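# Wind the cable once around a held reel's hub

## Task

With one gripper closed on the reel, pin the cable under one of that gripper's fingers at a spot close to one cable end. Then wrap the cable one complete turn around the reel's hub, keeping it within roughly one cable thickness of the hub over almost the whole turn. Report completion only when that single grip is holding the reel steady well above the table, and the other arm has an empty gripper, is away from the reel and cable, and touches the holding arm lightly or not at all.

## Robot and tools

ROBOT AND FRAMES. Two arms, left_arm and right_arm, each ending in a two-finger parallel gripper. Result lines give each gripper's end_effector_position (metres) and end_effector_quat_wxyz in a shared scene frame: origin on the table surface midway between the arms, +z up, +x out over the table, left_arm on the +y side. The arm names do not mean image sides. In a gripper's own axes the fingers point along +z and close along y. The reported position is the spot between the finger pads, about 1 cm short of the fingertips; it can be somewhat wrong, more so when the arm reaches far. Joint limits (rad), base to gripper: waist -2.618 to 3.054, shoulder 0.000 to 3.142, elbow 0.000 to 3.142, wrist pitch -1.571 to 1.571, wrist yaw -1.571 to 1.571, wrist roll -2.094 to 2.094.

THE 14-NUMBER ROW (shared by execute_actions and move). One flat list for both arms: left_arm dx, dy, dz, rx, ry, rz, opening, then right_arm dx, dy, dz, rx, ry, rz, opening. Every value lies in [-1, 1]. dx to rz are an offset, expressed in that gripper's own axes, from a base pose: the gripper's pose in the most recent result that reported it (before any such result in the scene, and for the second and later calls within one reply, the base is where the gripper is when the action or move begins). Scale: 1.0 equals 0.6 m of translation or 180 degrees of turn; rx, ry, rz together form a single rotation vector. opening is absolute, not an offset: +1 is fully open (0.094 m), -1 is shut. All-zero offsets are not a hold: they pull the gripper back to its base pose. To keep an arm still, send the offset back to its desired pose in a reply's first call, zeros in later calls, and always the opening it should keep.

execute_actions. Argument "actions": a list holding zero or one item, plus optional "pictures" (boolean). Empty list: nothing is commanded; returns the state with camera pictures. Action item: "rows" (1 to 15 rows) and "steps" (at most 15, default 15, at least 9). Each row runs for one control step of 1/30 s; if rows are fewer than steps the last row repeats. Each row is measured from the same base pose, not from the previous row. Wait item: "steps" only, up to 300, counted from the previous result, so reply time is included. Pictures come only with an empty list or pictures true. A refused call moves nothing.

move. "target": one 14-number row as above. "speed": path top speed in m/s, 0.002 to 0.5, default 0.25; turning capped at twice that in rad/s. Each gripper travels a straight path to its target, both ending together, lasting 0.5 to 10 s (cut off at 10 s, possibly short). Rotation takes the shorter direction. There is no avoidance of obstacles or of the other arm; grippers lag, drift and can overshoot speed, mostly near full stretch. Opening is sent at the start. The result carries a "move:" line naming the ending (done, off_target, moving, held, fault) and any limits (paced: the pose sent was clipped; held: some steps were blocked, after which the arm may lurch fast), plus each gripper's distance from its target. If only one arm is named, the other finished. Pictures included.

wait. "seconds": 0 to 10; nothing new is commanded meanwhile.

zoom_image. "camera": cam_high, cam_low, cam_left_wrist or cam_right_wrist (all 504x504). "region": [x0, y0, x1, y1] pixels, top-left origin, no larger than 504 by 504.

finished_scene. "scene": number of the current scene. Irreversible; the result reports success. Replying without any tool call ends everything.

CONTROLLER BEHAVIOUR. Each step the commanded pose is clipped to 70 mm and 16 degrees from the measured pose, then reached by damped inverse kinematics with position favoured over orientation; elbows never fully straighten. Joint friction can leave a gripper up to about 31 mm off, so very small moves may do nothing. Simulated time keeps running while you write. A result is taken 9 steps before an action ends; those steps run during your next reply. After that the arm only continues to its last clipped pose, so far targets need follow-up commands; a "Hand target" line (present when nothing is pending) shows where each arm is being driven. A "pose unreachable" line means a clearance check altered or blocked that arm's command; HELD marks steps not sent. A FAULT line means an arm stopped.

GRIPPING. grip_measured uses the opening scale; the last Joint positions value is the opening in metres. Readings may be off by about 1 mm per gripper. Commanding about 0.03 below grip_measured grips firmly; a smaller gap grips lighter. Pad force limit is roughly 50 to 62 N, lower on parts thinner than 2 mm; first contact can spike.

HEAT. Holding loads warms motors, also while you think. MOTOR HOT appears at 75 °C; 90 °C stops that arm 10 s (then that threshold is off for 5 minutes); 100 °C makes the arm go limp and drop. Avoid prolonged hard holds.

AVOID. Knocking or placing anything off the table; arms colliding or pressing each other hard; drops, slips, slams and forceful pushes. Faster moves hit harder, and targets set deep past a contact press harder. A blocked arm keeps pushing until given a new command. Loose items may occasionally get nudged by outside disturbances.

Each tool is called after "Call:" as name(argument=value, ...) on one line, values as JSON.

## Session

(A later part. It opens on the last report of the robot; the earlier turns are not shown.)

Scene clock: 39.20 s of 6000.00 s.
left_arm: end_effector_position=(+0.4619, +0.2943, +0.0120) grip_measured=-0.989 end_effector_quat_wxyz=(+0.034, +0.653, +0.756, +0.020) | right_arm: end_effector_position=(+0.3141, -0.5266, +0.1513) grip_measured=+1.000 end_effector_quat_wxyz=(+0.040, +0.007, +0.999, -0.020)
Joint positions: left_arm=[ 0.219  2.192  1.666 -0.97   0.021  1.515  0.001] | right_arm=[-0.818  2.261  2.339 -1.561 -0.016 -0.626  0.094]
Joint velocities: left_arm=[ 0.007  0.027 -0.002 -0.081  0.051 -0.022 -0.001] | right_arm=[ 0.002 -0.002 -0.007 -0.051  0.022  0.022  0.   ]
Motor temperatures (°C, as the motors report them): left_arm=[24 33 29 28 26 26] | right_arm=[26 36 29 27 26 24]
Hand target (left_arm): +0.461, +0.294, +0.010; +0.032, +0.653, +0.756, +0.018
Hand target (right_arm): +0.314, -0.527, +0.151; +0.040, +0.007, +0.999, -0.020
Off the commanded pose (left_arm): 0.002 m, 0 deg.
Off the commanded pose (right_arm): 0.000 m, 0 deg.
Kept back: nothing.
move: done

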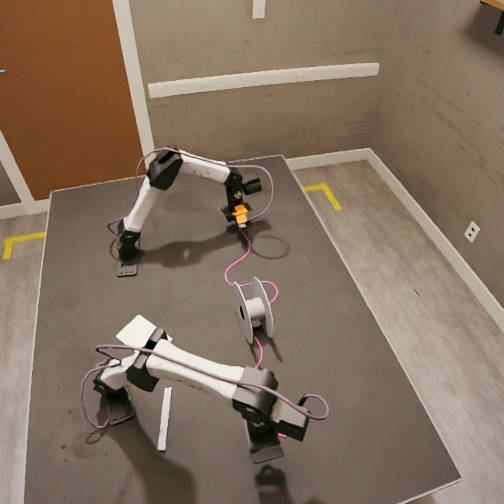

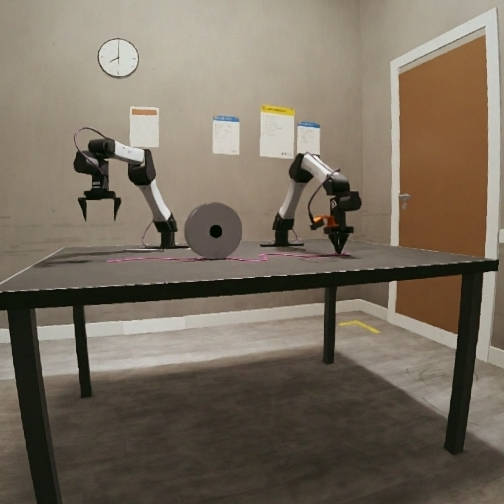

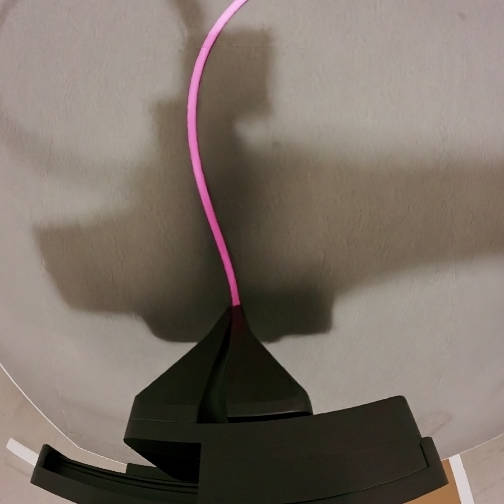

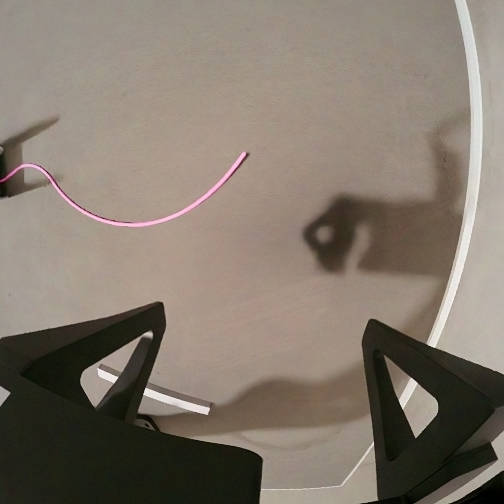

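Call:
move(target=[0,0,0.0,0,0,0,-0.6, 0,0,0,0,0,0,1])

Call:
move(target=[0,0,0.06,0.03,0,0,-0.6, 0,0,0,0,0,0,1], speed=0.04)

Call:
move(target=[0,0,0.05,0.02,0,0,-1, 0,0,0,0,0,0,1], speed=0.2)

Scene clock: 40.20 s of 6000.00 s.
left_arm: end_effector_position=(+0.4619, +0.2943, +0.0120) grip_measured=-0.602 end_effector_quat_wxyz=(+0.034, +0.653, +0.756, +0.020) | right_arm: end_effector_position=(+0.3141, -0.5266, +0.1513) grip_measured=+1.000 end_effector_quat_wxyz=(+0.040, +0.007, +0.999, -0.020)
Joint positions: left_arm=[ 0.219  2.192  1.666 -0.97   0.021  1.515  0.019] | right_arm=[-0.818  2.261  2.339 -1.561 -0.016 -0.626  0.094]
Joint velocities: left_arm=[-0.012  0.012 -0.007  0.095  0.037 -0.037  0.   ] | right_arm=[ 0.002  0.002 -0.002  0.007 -0.037 -0.007  0.   ]
Motor temperatures (°C, as the motors report them): left_arm=[24 33 29 28 26 26] | right_arm=[26 36 30 27 26 24]
Hand target (left_arm): +0.462, +0.294, +0.012; +0.034, +0.653, +0.756, +0.020
Hand target (right_arm): +0.314, -0.527, +0.151; +0.040, +0.007, +0.999, -0.020
Off the commanded pose (left_arm): 0.000 m, 0 deg.
Off the commanded pose (right_arm): 0.000 m, 0 deg.
Kept back: nothing.
move: done

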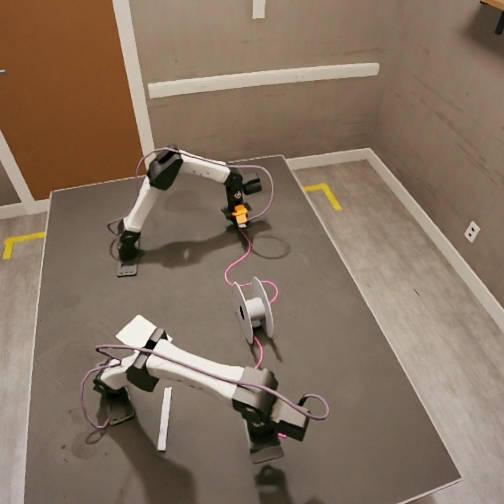

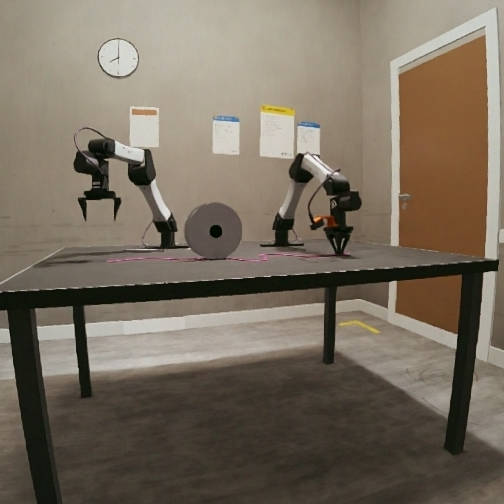

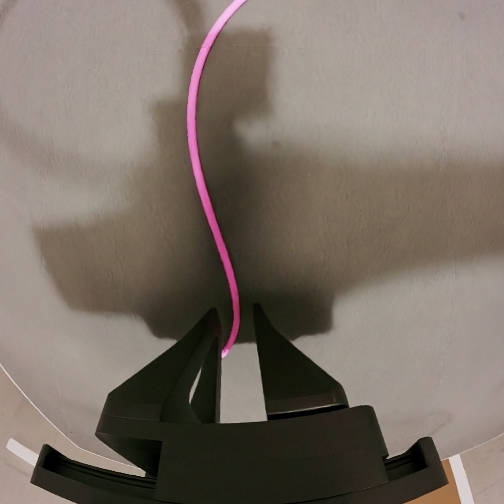

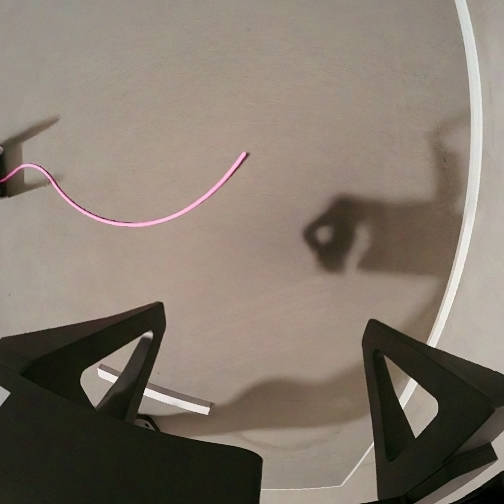

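Scene clock: 41.60 s of 6000.00 s.
left_arm: end_effector_position=(+0.4656, +0.2946, +0.0076) grip_measured=-0.602 end_effector_quat_wxyz=(+0.017, +0.654, +0.757, +0.003) | right_arm: end_effector_position=(+0.3141, -0.5266, +0.1513) grip_measured=+1.000 end_effector_quat_wxyz=(+0.040, +0.007, +0.999, -0.020)
Joint positions: left_arm=[ 0.219  2.256  1.757 -1.043  0.021  1.515  0.019] | right_arm=[-0.818  2.261  2.339 -1.561 -0.016 -0.626  0.094]
Joint velocities: left_arm=[-0.002  0.012  0.007 -0.139 -0.037 -0.037  0.   ] | right_arm=[-0.007 -0.002 -0.007 -0.022  0.022  0.081  0.   ]
Motor temperatures (°C, as the motors report them): left_arm=[24 33 29 28 26 26] | right_arm=[26 37 30 27 26 24]
Hand target (left_arm): +0.463, +0.294, -0.022; +0.003, +0.654, +0.756, -0.015
Hand target (right_arm): +0.314, -0.527, +0.151; +0.040, +0.007, +0.999, -0.020
Off the commanded pose (left_arm): 0.032 m, 3 deg.
Off the commanded pose (right_arm): 0.000 m, 0 deg.
Kept back: nothing.
move: off_target (left_arm)

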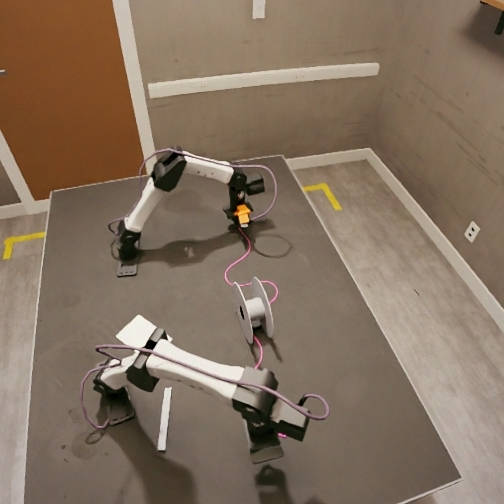

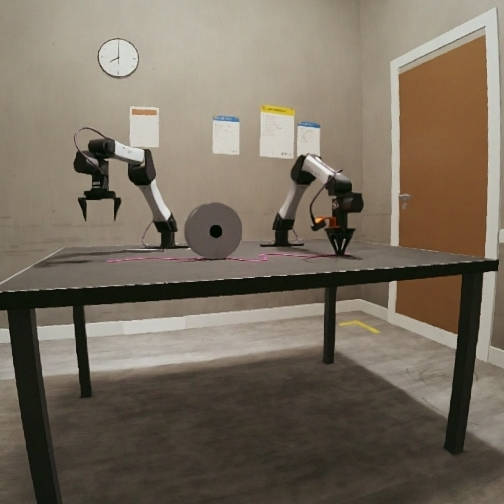

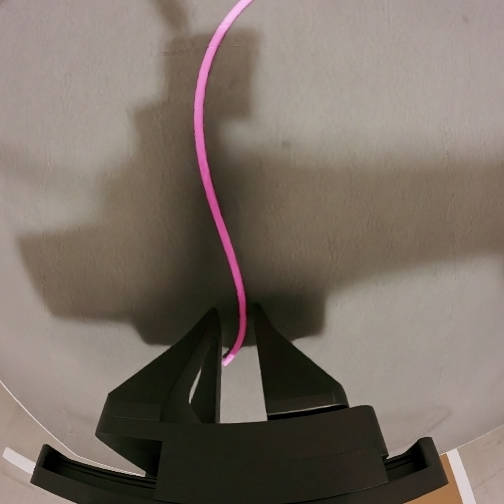

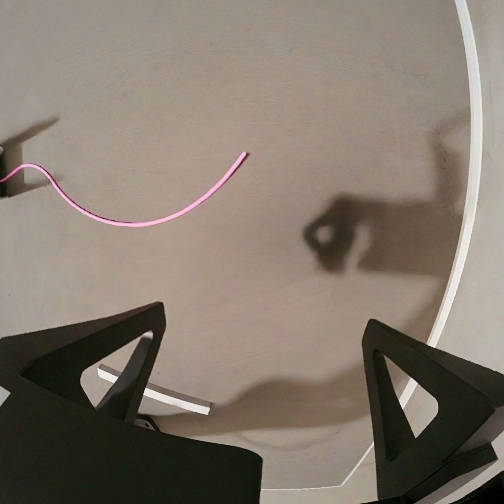

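Scene clock: 42.30 s of 6000.00 s.
left_arm: end_effector_position=(+0.4657, +0.2946, +0.0075) grip_measured=-0.971 end_effector_quat_wxyz=(+0.009, +0.654, +0.757, -0.005) | right_arm: end_effector_position=(+0.3141, -0.5266, +0.1513) grip_measured=+1.000 end_effector_quat_wxyz=(+0.040, +0.007, +0.999, -0.020)
Joint positions: left_arm=[ 0.219  2.279  1.797 -1.083  0.021  1.515  0.001] | right_arm=[-0.818  2.261  2.339 -1.561 -0.016 -0.626  0.094]
Joint velocities: left_arm=[ 0.012 -0.002  0.007 -0.007 -0.022 -0.051  0.   ] | right_arm=[ 0.002 -0.012  0.007 -0.081 -0.051 -0.037  0.   ]
Motor temperatures (°C, as the motors report them): left_arm=[24 33 29 28 26 26] | right_arm=[26 37 30 27 26 24]
Hand target (left_arm): +0.465, +0.294, -0.021; -0.003, +0.654, +0.756, -0.020
Hand target (right_arm): +0.314, -0.527, +0.151; +0.040, +0.007, +0.999, -0.020
Off the commanded pose (left_arm): 0.030 m, 2 deg.
Off the commanded pose (right_arm): 0.000 m, 0 deg.
Kept back: nothing.
move: off_target (left_arm)

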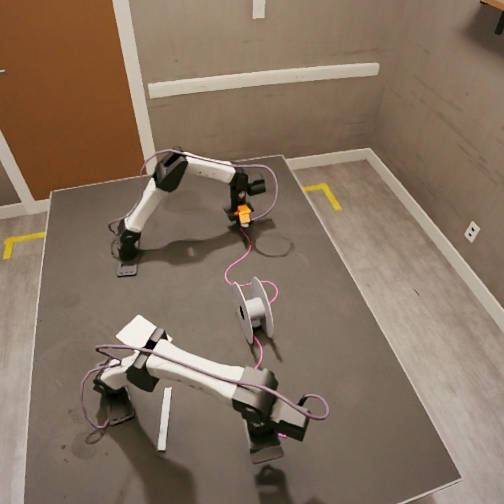

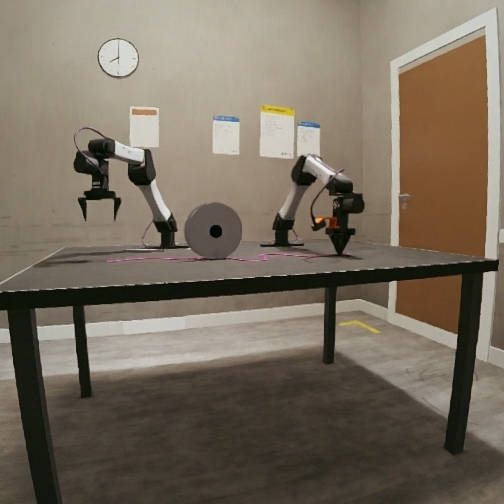

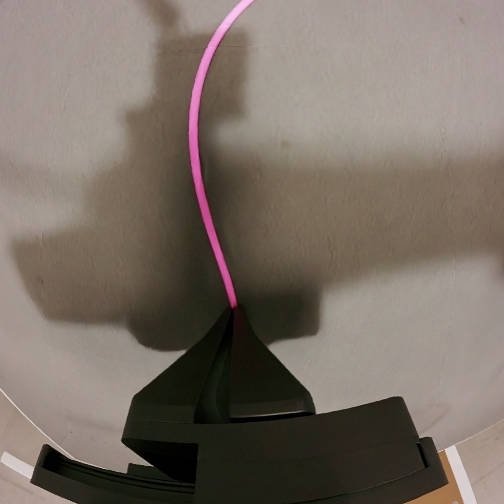

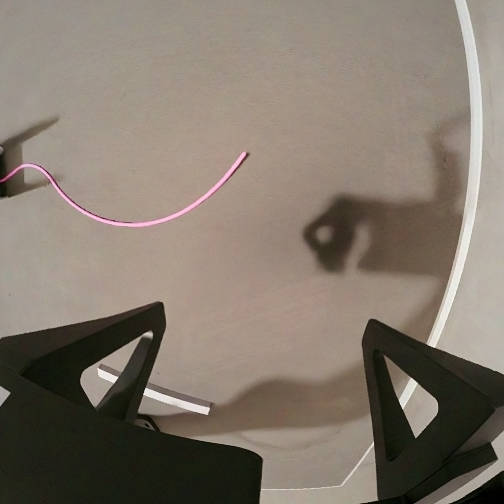

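Call:
move(target=[0.36,-0.21,-0.1,0,0,-0.12,-1, 0,0,0,0,0,0,1], speed=0.12)

Scene clock: 45.67 s of 6000.00 s.
left_arm: end_effector_position=(+0.3163, +0.4949, +0.0577) grip_measured=-0.971 end_effector_quat_wxyz=(+0.013, +0.495, +0.869, -0.003) | right_arm: end_effector_position=(+0.3141, -0.5266, +0.1513) grip_measured=+1.000 end_effector_quat_wxyz=(+0.040, +0.007, +0.999, -0.020)
Joint positions: left_arm=[ 0.829  1.976  1.526 -1.117  0.027  1.737  0.001] | right_arm=[-0.818  2.261  2.339 -1.561 -0.016 -0.626  0.094]
Joint velocities: left_arm=[-0.007 -0.027 -0.012 -0.007  0.007 -0.022 -0.   ] | right_arm=[-0.022  0.002  0.002  0.007  0.051 -0.051  0.   ]
Motor temperatures (°C, as the motors report them): left_arm=[24 34 29 27 26 26] | right_arm=[26 37 30 27 26 24]
Hand target (left_arm): +0.311, +0.490, +0.061; +0.012, +0.500, +0.866, -0.010
Hand target (right_arm): +0.314, -0.527, +0.151; +0.040, +0.007, +0.999, -0.020
Off the commanded pose (left_arm): 0.009 m, 1 deg.
Off the commanded pose (right_arm): 0.000 m, 0 deg.
Kept back: nothing.
move: done

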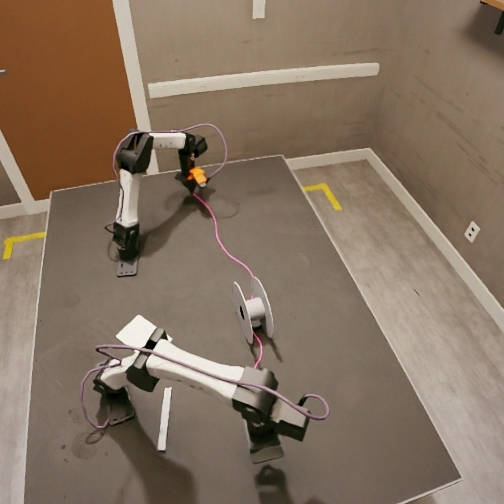

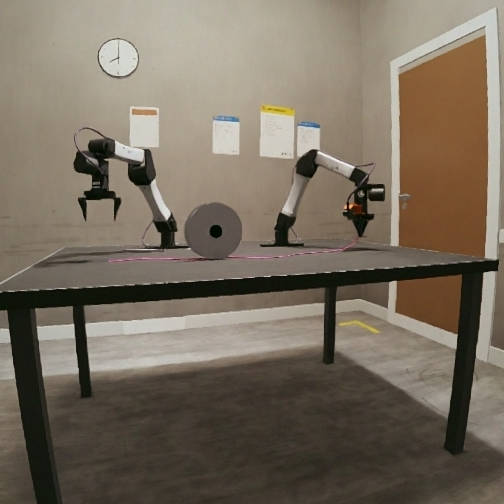

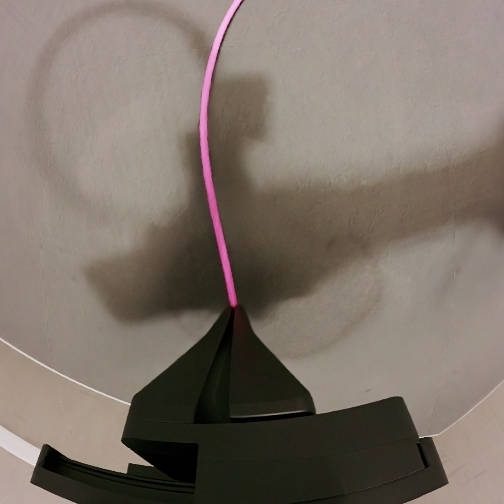

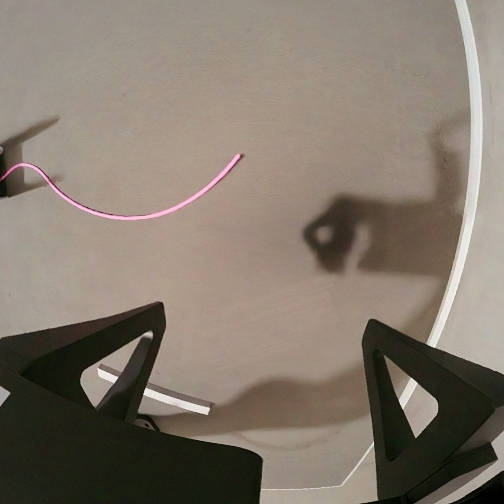

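Call:
move(target=[0.155,0.03,0,0,0,-0.06,-1, 0,0,0,0,0,0,1], speed=0.1)

Call:
zoom_image(camera="cam_high", region=[150, 170, 350, 370])

Scene clock: 47.40 s of 6000.00 s.
left_arm: end_effector_position=(+0.2856, +0.5833, +0.0602) grip_measured=-0.971 end_effector_quat_wxyz=(+0.016, +0.408, +0.913, +0.007) | right_arm: end_effector_position=(+0.3141, -0.5266, +0.1513) grip_measured=+1.000 end_effector_quat_wxyz=(+0.040, +0.007, +0.999, -0.020)
Joint positions: left_arm=[ 1.042  2.123  1.754 -1.182  0.028  1.754  0.001] | right_arm=[-0.818  2.261  2.339 -1.561 -0.016 -0.626  0.094]
Joint velocities: left_arm=[-0.007  0.012  0.017 -0.066 -0.051  0.022 -0.001] | right_arm=[-0.002 -0.002 -0.007 -0.081 -0.051  0.037  0.   ]
Motor temperatures (°C, as the motors report them): left_arm=[24 34 29 27 26 26] | right_arm=[26 37 30 27 26 24]
Hand target (left_arm): +0.286, +0.584, +0.056; +0.015, +0.411, +0.911, -0.004
Hand target (right_arm): +0.314, -0.527, +0.151; +0.040, +0.007, +0.999, -0.020
Off the commanded pose (left_arm): 0.005 m, 1 deg.
Off the commanded pose (right_arm): 0.000 m, 0 deg.
Kept back: nothing.
move: done

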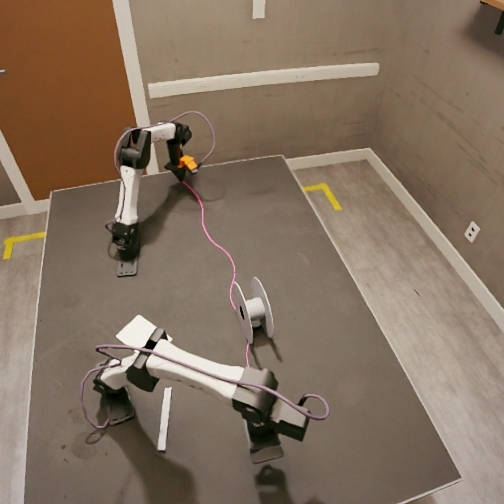

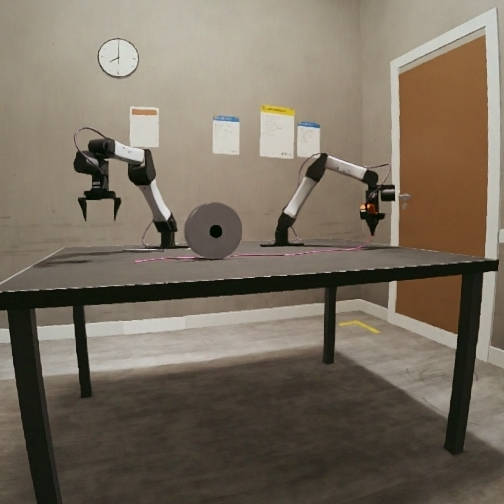

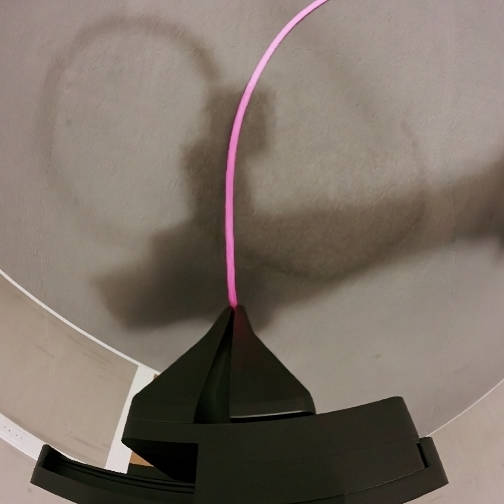

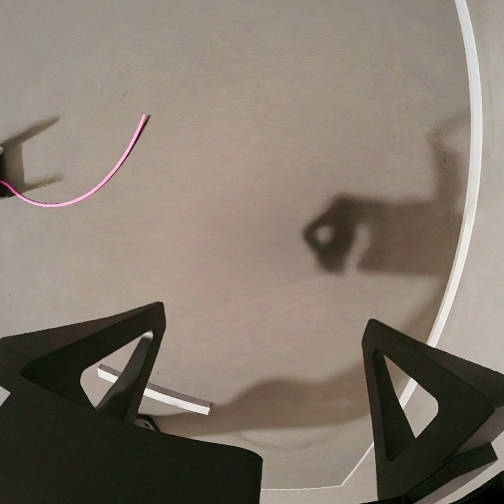

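Region (150, 170, 350, 370) of cam_high's 504x504 image, scaled by 2.520, with more detail than that image has.

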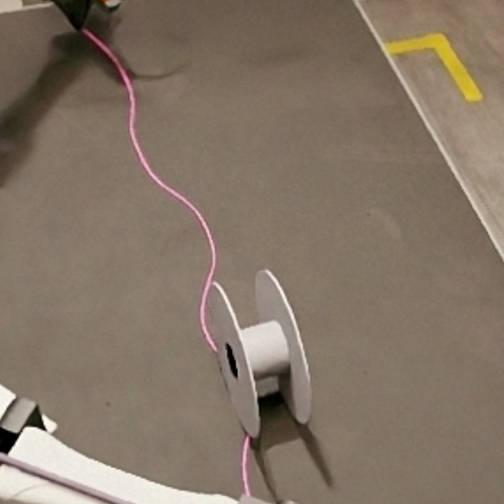

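Call:
move(target=[0,0,0,0,0,0,-1, -0.175,0.24,0.15,0,0,0,1], speed=0.2)

Scene clock: 49.50 s of 6000.00 s.
left_arm: end_effector_position=(+0.2853, +0.5829, +0.0602) grip_measured=-0.971 end_effector_quat_wxyz=(+0.016, +0.408, +0.913, +0.006) | right_arm: end_effector_position=(+0.4237, -0.3830, +0.0602) grip_measured=+1.000 end_effector_quat_wxyz=(+0.030, +0.001, +1.000, -0.010)
Joint positions: left_arm=[ 1.042  2.123  1.754 -1.184  0.028  1.754  0.001] | right_arm=[-0.431  2.432  2.271 -1.348  0.004 -0.253  0.094]
Joint velocities: left_arm=[-0.007 -0.002 -0.017  0.022 -0.051 -0.022  0.   ] | right_arm=[-0.012  0.002 -0.012 -0.022  0.007 -0.066  0.   ]
Motor temperatures (°C, as the motors report them): left_arm=[24 35 29 27 26 26] | right_arm=[26 38 30 27 26 24]
Hand target (left_arm): +0.286, +0.583, +0.060; +0.016, +0.408, +0.913, +0.007
Hand target (right_arm): +0.430, -0.388, +0.065; +0.042, +0.007, +0.999, -0.017
Off the commanded pose (left_arm): 0.000 m, 0 deg.
Off the commanded pose (right_arm): 0.008 m, 2 deg.
Kept back: nothing.
move: done

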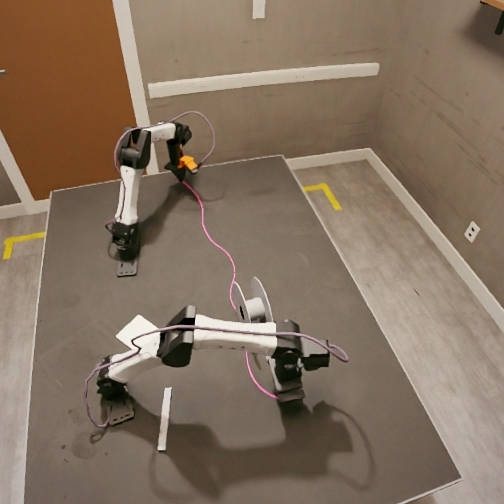

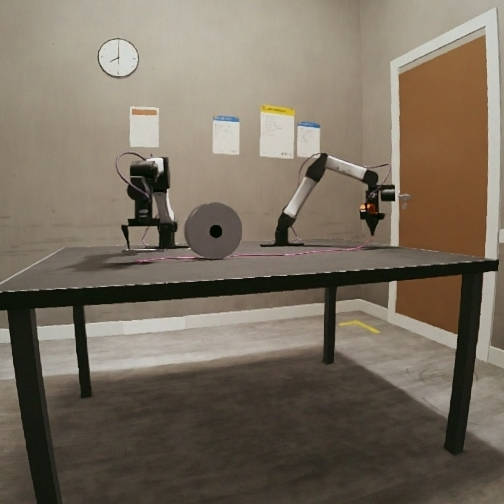

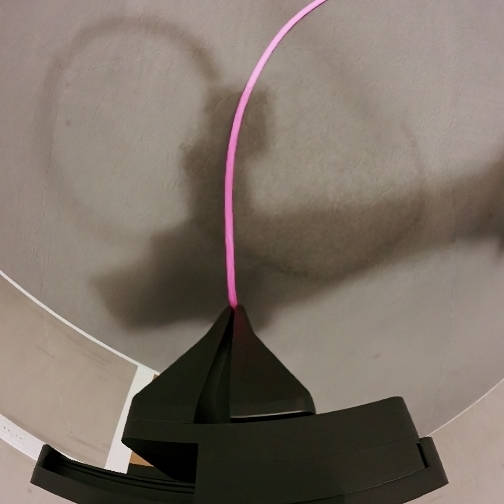

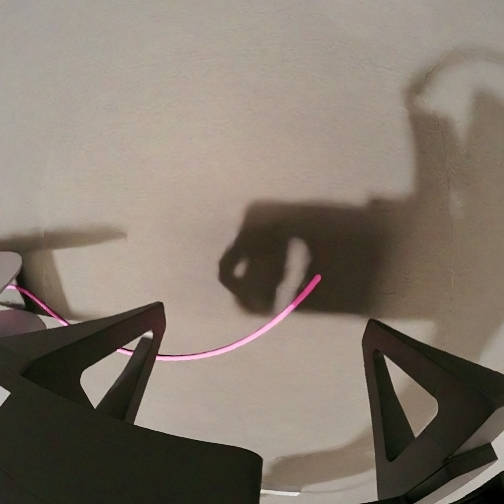

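Call:
move(target=[0,0,0,0,0,0,-1, 0.05,-0.042,0.05,0,0.02,0.23,-0.2], speed=0.1)

Scene clock: 53.83 s of 6000.00 s.
left_arm: end_effector_position=(+0.2853, +0.5829, +0.0602) grip_measured=-0.971 end_effector_quat_wxyz=(+0.016, +0.408, +0.913, +0.006) | right_arm: end_effector_position=(+0.3963, -0.4060, +0.0216) grip_measured=-0.199 end_effector_quat_wxyz=(-0.009, +0.345, +0.939, -0.002)
Joint positions: left_arm=[ 1.042  2.123  1.754 -1.184  0.028  1.754  0.001] | right_arm=[-0.493  2.432  2.12  -1.277  0.004  0.388  0.038]
Joint velocities: left_arm=[-0.002  0.007 -0.007  0.007 -0.051  0.066 -0.   ] | right_arm=[ 0.012 -0.002 -0.002 -0.095 -0.051  0.022  0.   ]
Motor temperatures (°C, as the motors report them): left_arm=[24 36 29 27 26 26] | right_arm=[26 39 30 27 26 24]
Hand target (left_arm): +0.285, +0.583, +0.060; +0.016, +0.408, +0.913, +0.006
Hand target (right_arm): +0.395, -0.409, +0.029; +0.000, +0.354, +0.935, +0.001
Off the commanded pose (left_arm): 0.000 m, 0 deg.
Off the commanded pose (right_arm): 0.008 m, 2 deg.
Kept back: nothing.
move: done

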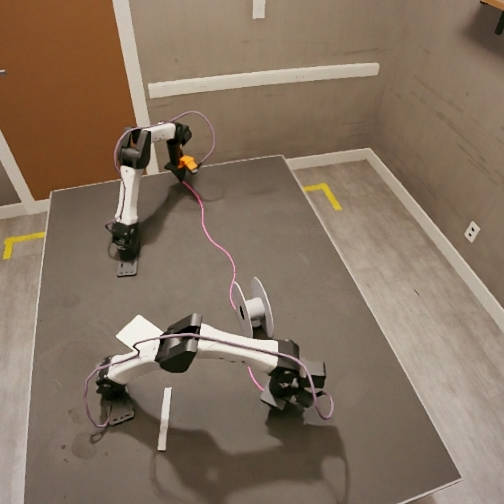

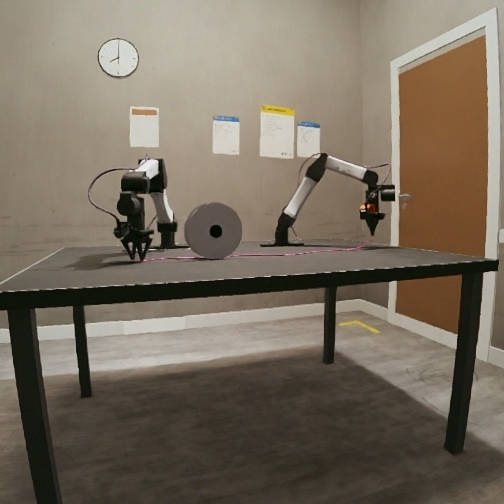

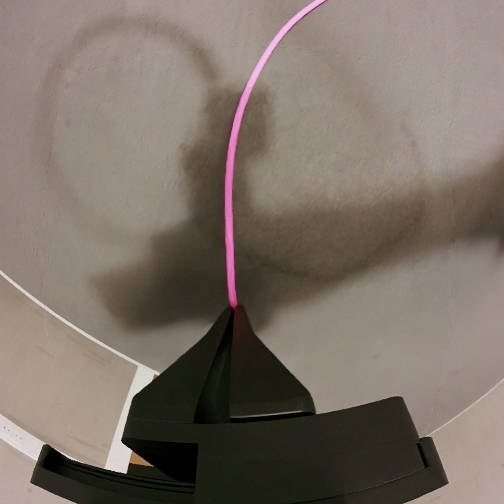

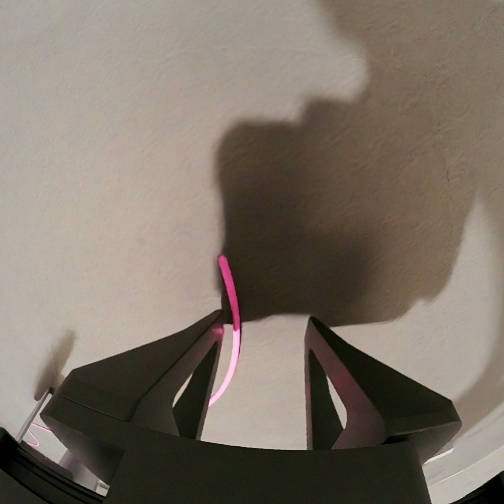

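Cable is near one finger; open wider, descend, close.

Call:
move(target=[0,0,0,0,0,0,-1, 0,0.02,0.06,0,0,0,0.2], speed=0.04)

Call:
move(target=[0,0,0,0,0,0,-1, 0,0,0.04,0,0,0,-1], speed=0.2)

Scene clock: 55.23 s of 6000.00 s.
left_arm: end_effector_position=(+0.2853, +0.5829, +0.0602) grip_measured=-0.971 end_effector_quat_wxyz=(+0.016, +0.408, +0.913, +0.006) | right_arm: end_effector_position=(+0.4051, -0.4067, +0.0160) grip_measured=+0.198 end_effector_quat_wxyz=(+0.009, +0.348, +0.938, -0.002)
Joint positions: left_arm=[ 1.042  2.123  1.754 -1.184  0.028  1.754  0.001] | right_arm=[-0.489  2.433  2.099 -1.219  0.004  0.399  0.056]
Joint velocities: left_arm=[-0.007 -0.002 -0.007 -0.022 -0.007 -0.037  0.001] | right_arm=[ 0.002  0.017 -0.007  0.007  0.081  0.007  0.   ]
Motor temperatures (°C, as the motors report them): left_arm=[24 36 29 27 26 26] | right_arm=[26 39 30 27 26 24]
Hand target (left_arm): +0.285, +0.583, +0.060; +0.016, +0.408, +0.913, +0.006
Hand target (right_arm): +0.402, -0.397, -0.013; -0.010, +0.345, +0.939, -0.002
Off the commanded pose (left_arm): 0.000 m, 0 deg.
Off the commanded pose (right_arm): 0.032 m, 2 deg.
Kept back: nothing.
move: off_target (right_arm)

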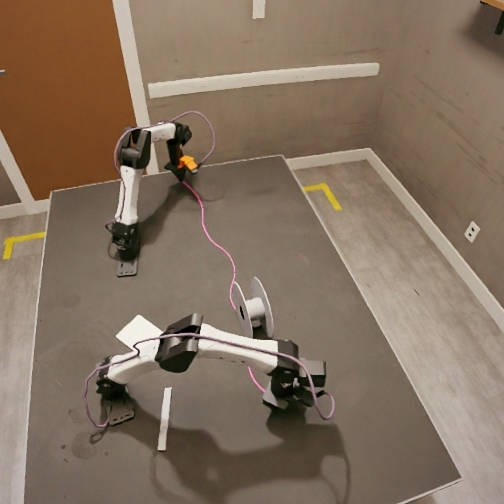

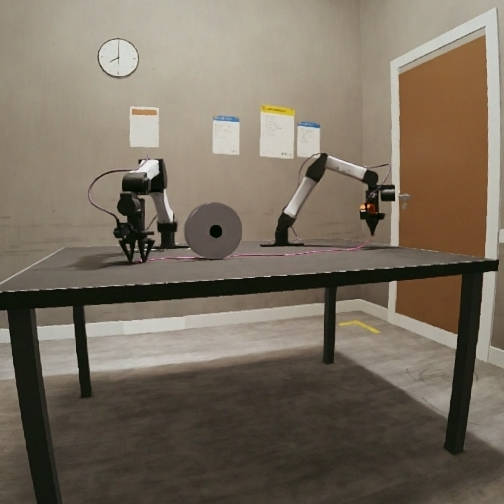

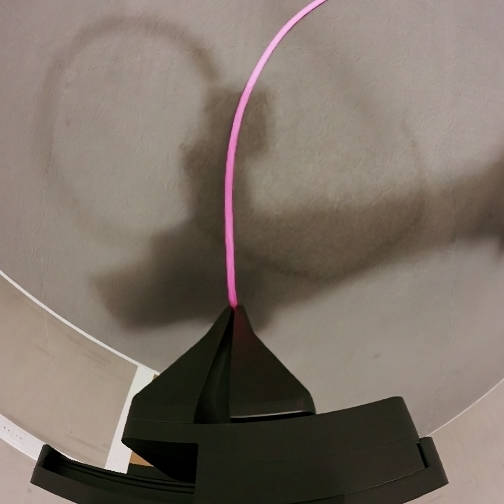

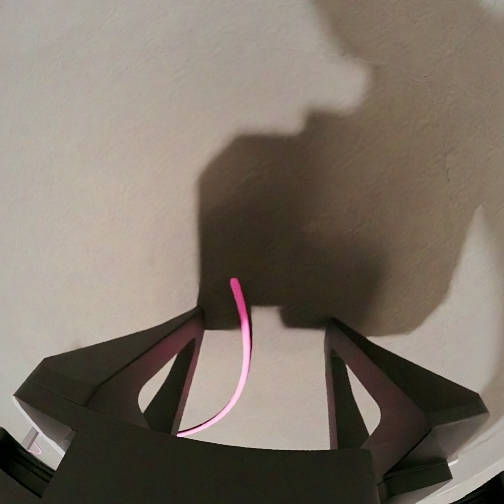

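Scene clock: 55.93 s of 6000.00 s.
left_arm: end_effector_position=(+0.2853, +0.5829, +0.0602) grip_measured=-0.971 end_effector_quat_wxyz=(+0.016, +0.408, +0.913, +0.006) | right_arm: end_effector_position=(+0.4069, -0.4058, +0.0160) grip_measured=-0.968 end_effector_quat_wxyz=(+0.016, +0.347, +0.938, +0.002)
Joint positions: left_arm=[ 1.042  2.123  1.754 -1.184  0.028  1.754  0.001] | right_arm=[-0.488  2.421  2.078 -1.195 -0.002  0.399  0.001]
Joint velocities: left_arm=[-0.002 -0.007 -0.002  0.022 -0.037  0.081  0.001] | right_arm=[-0.007 -0.002 -0.012 -0.007  0.007 -0.007 -0.001]
Motor temperatures (°C, as the motors report them): left_arm=[24 36 29 27 26 26] | right_arm=[26 39 30 27 26 24]
Hand target (left_arm): +0.285, +0.583, +0.060; +0.016, +0.408, +0.913, +0.006
Hand target (right_arm): +0.404, -0.407, -0.007; +0.008, +0.348, +0.938, -0.002
Off the commanded pose (left_arm): 0.000 m, 0 deg.
Off the commanded pose (right_arm): 0.024 m, 1 deg.
Kept back: nothing.
move: off_target (right_arm)

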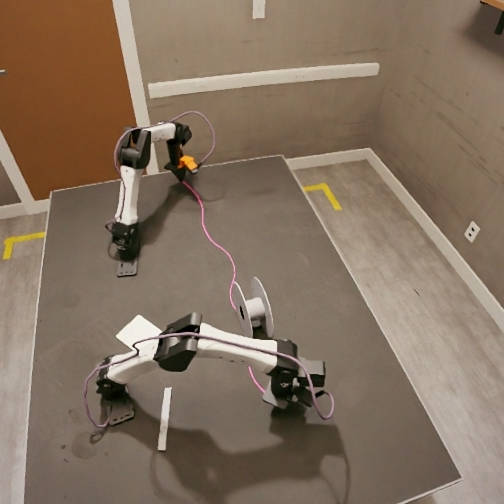

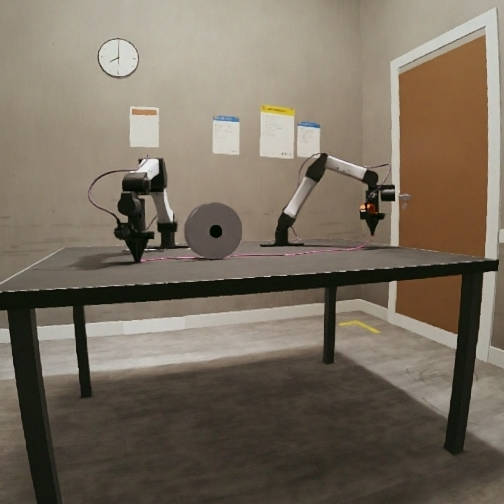

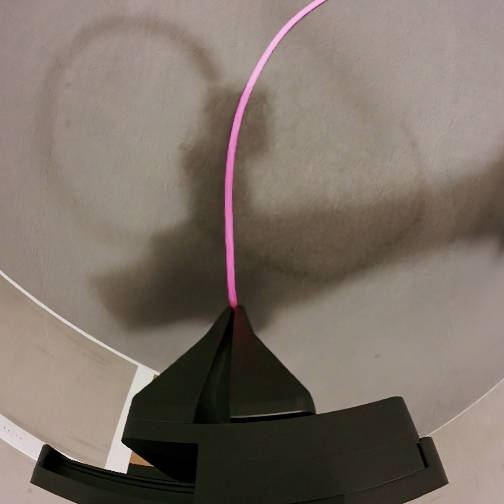

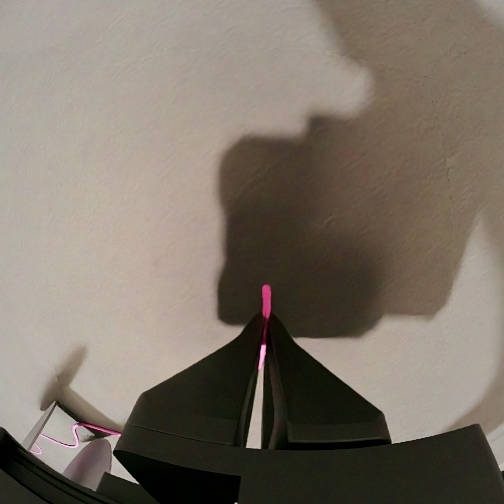

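Call:
move(target=[-0.043,0.073,0,0,0,0.05,-1, -0.117,-0.02,-0.04,0,0,0.2,-1], speed=0.1)

Call:
zoom_image(camera="cam_high", region=[150, 200, 350, 400])

Scene clock: 60.00 s of 6000.00 s.
left_arm: end_effector_position=(+0.3329, +0.5938, +0.0677) grip_measured=-0.971 end_effector_quat_wxyz=(+0.018, +0.471, +0.882, +0.017) | right_arm: end_effector_position=(+0.4442, -0.4533, +0.0379) grip_measured=-0.969 end_effector_quat_wxyz=(+0.041, +0.611, +0.790, +0.013)
Joint positions: left_arm=[ 0.974  2.27   2.021 -1.281  0.028  1.826  0.001] | right_arm=[-0.552  2.783  2.852 -1.554 -0.002  0.942  0.001]
Joint velocities: left_arm=[ 0.002  0.002 -0.012 -0.007 -0.081  0.007 -0.001] | right_arm=[ 0.002  0.007  0.007  0.051  0.022 -0.007 -0.001]
Motor temperatures (°C, as the motors report them): left_arm=[24 37 30 27 26 26] | right_arm=[26 40 30 27 26 24]
Hand target (left_arm): +0.335, +0.593, +0.062; +0.015, +0.478, +0.878, +0.007
Hand target (right_arm): +0.449, -0.461, +0.041; +0.056, +0.619, +0.783, +0.018
Off the commanded pose (left_arm): 0.006 m, 1 deg.
Off the commanded pose (right_arm): 0.011 m, 3 deg.
elbow stopped short (right arm): the move would have taken joint 3 (elbow) straighter than the controller allows; a more bent joint 3 avoids this.
Kept back: nothing.
move: off_target (right_arm)

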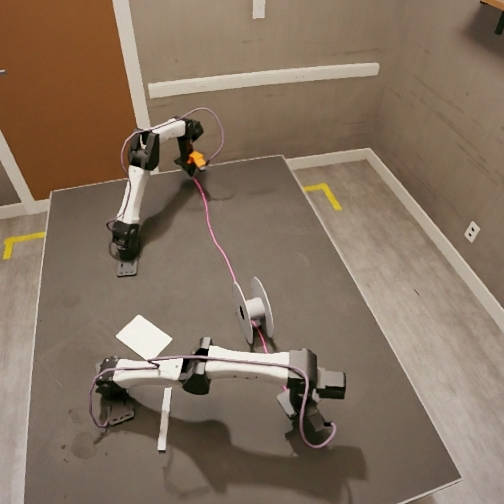

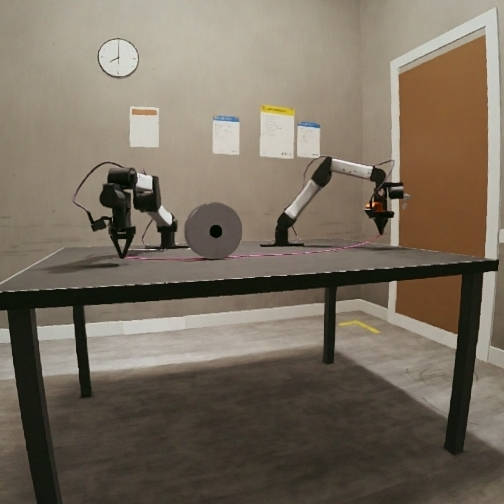

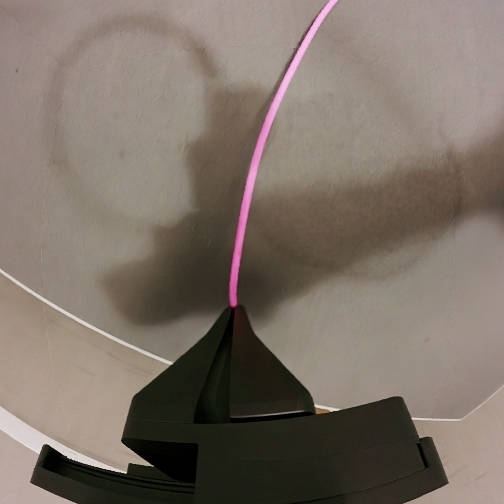

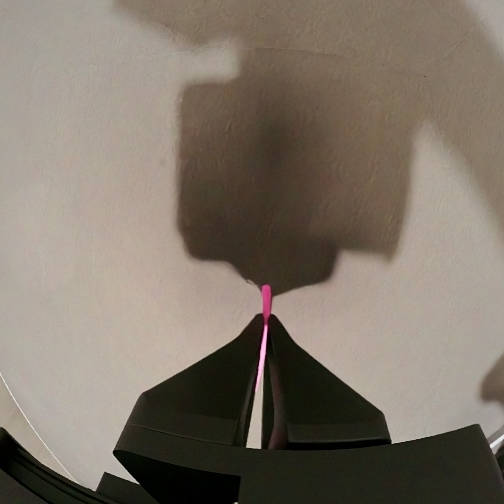

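Region (150, 200, 350, 400) of cam_high's 504x504 image, scaled by 2.520, with more detail than that image has.

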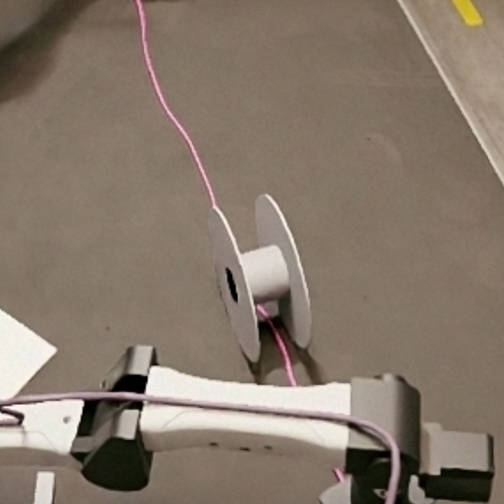

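Call:
move(target=[-0.727,-0.381,-0.558,0.066,-0.208,0.138,-1, 0,0,0,0,0,0,-1], speed=0.2)

Scene clock: 65.23 s of 6000.00 s.
left_arm: end_effector_position=(+0.3602, +0.0972, +0.3945) grip_measured=-0.971 end_effector_quat_wxyz=(+0.392, +0.575, +0.697, -0.172) | right_arm: end_effector_position=(+0.4442, -0.4533, +0.0379) grip_measured=-0.969 end_effector_quat_wxyz=(+0.041, +0.612, +0.789, +0.013)
Joint positions: left_arm=[-0.028  1.743  2.356 -1.563  0.679  0.998  0.001] | right_arm=[-0.552  2.783  2.852 -1.554 -0.002  0.945  0.001]
Joint velocities: left_arm=[-0.002 -0.002 -0.002 -0.007 -0.007 -0.037 -0.   ] | right_arm=[-0.007 -0.012  0.007 -0.007 -0.022 -0.022  0.   ]
Motor temperatures (°C, as the motors report them): left_arm=[24 37 30 27 26 26] | right_arm=[26 41 31 27 26 24]
Hand target (left_arm): +0.365, +0.098, +0.392; +0.387, +0.569, +0.703, -0.179
Hand target (right_arm): +0.444, -0.453, +0.038; +0.040, +0.611, +0.790, +0.013
Off the commanded pose (left_arm): 0.011 m, 19 deg; orientation clipped at the last step of the last action.
Off the commanded pose (right_arm): 0.000 m, 0 deg.
joint sent to its limit (left arm) — the command would take joint 4 (wrist pitch) past its lower limit, so that joint was sent only as far as its limit.
Kept back: nothing.
move: off_target (left_arm); limits=paced

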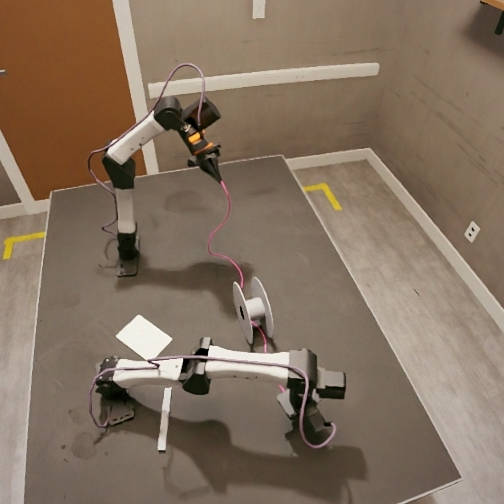

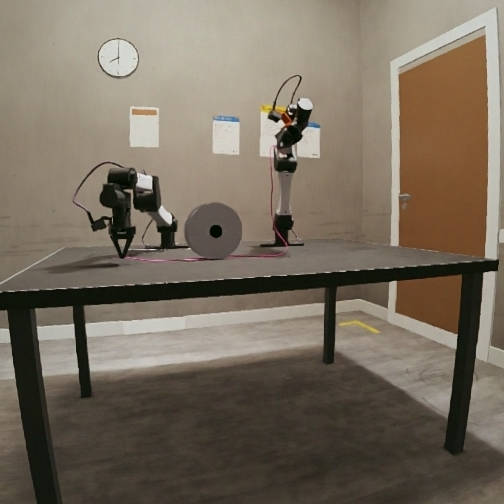

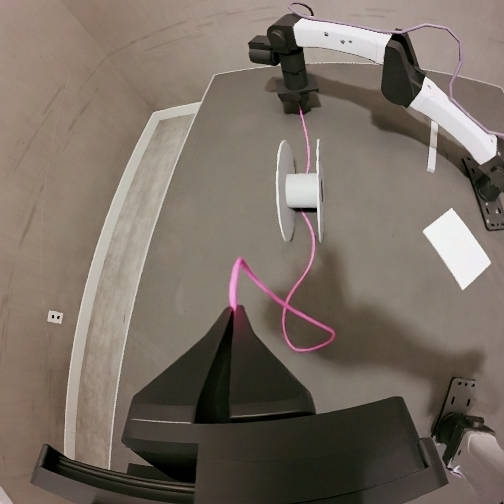

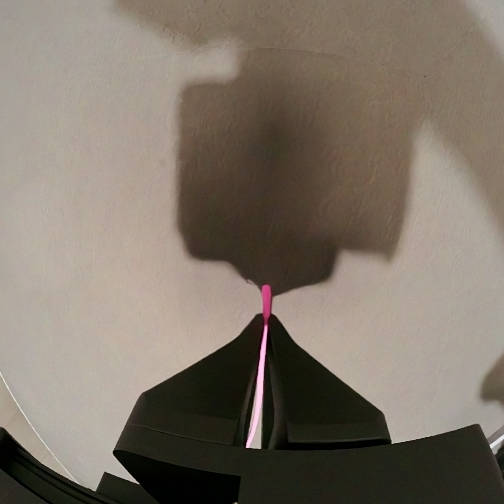

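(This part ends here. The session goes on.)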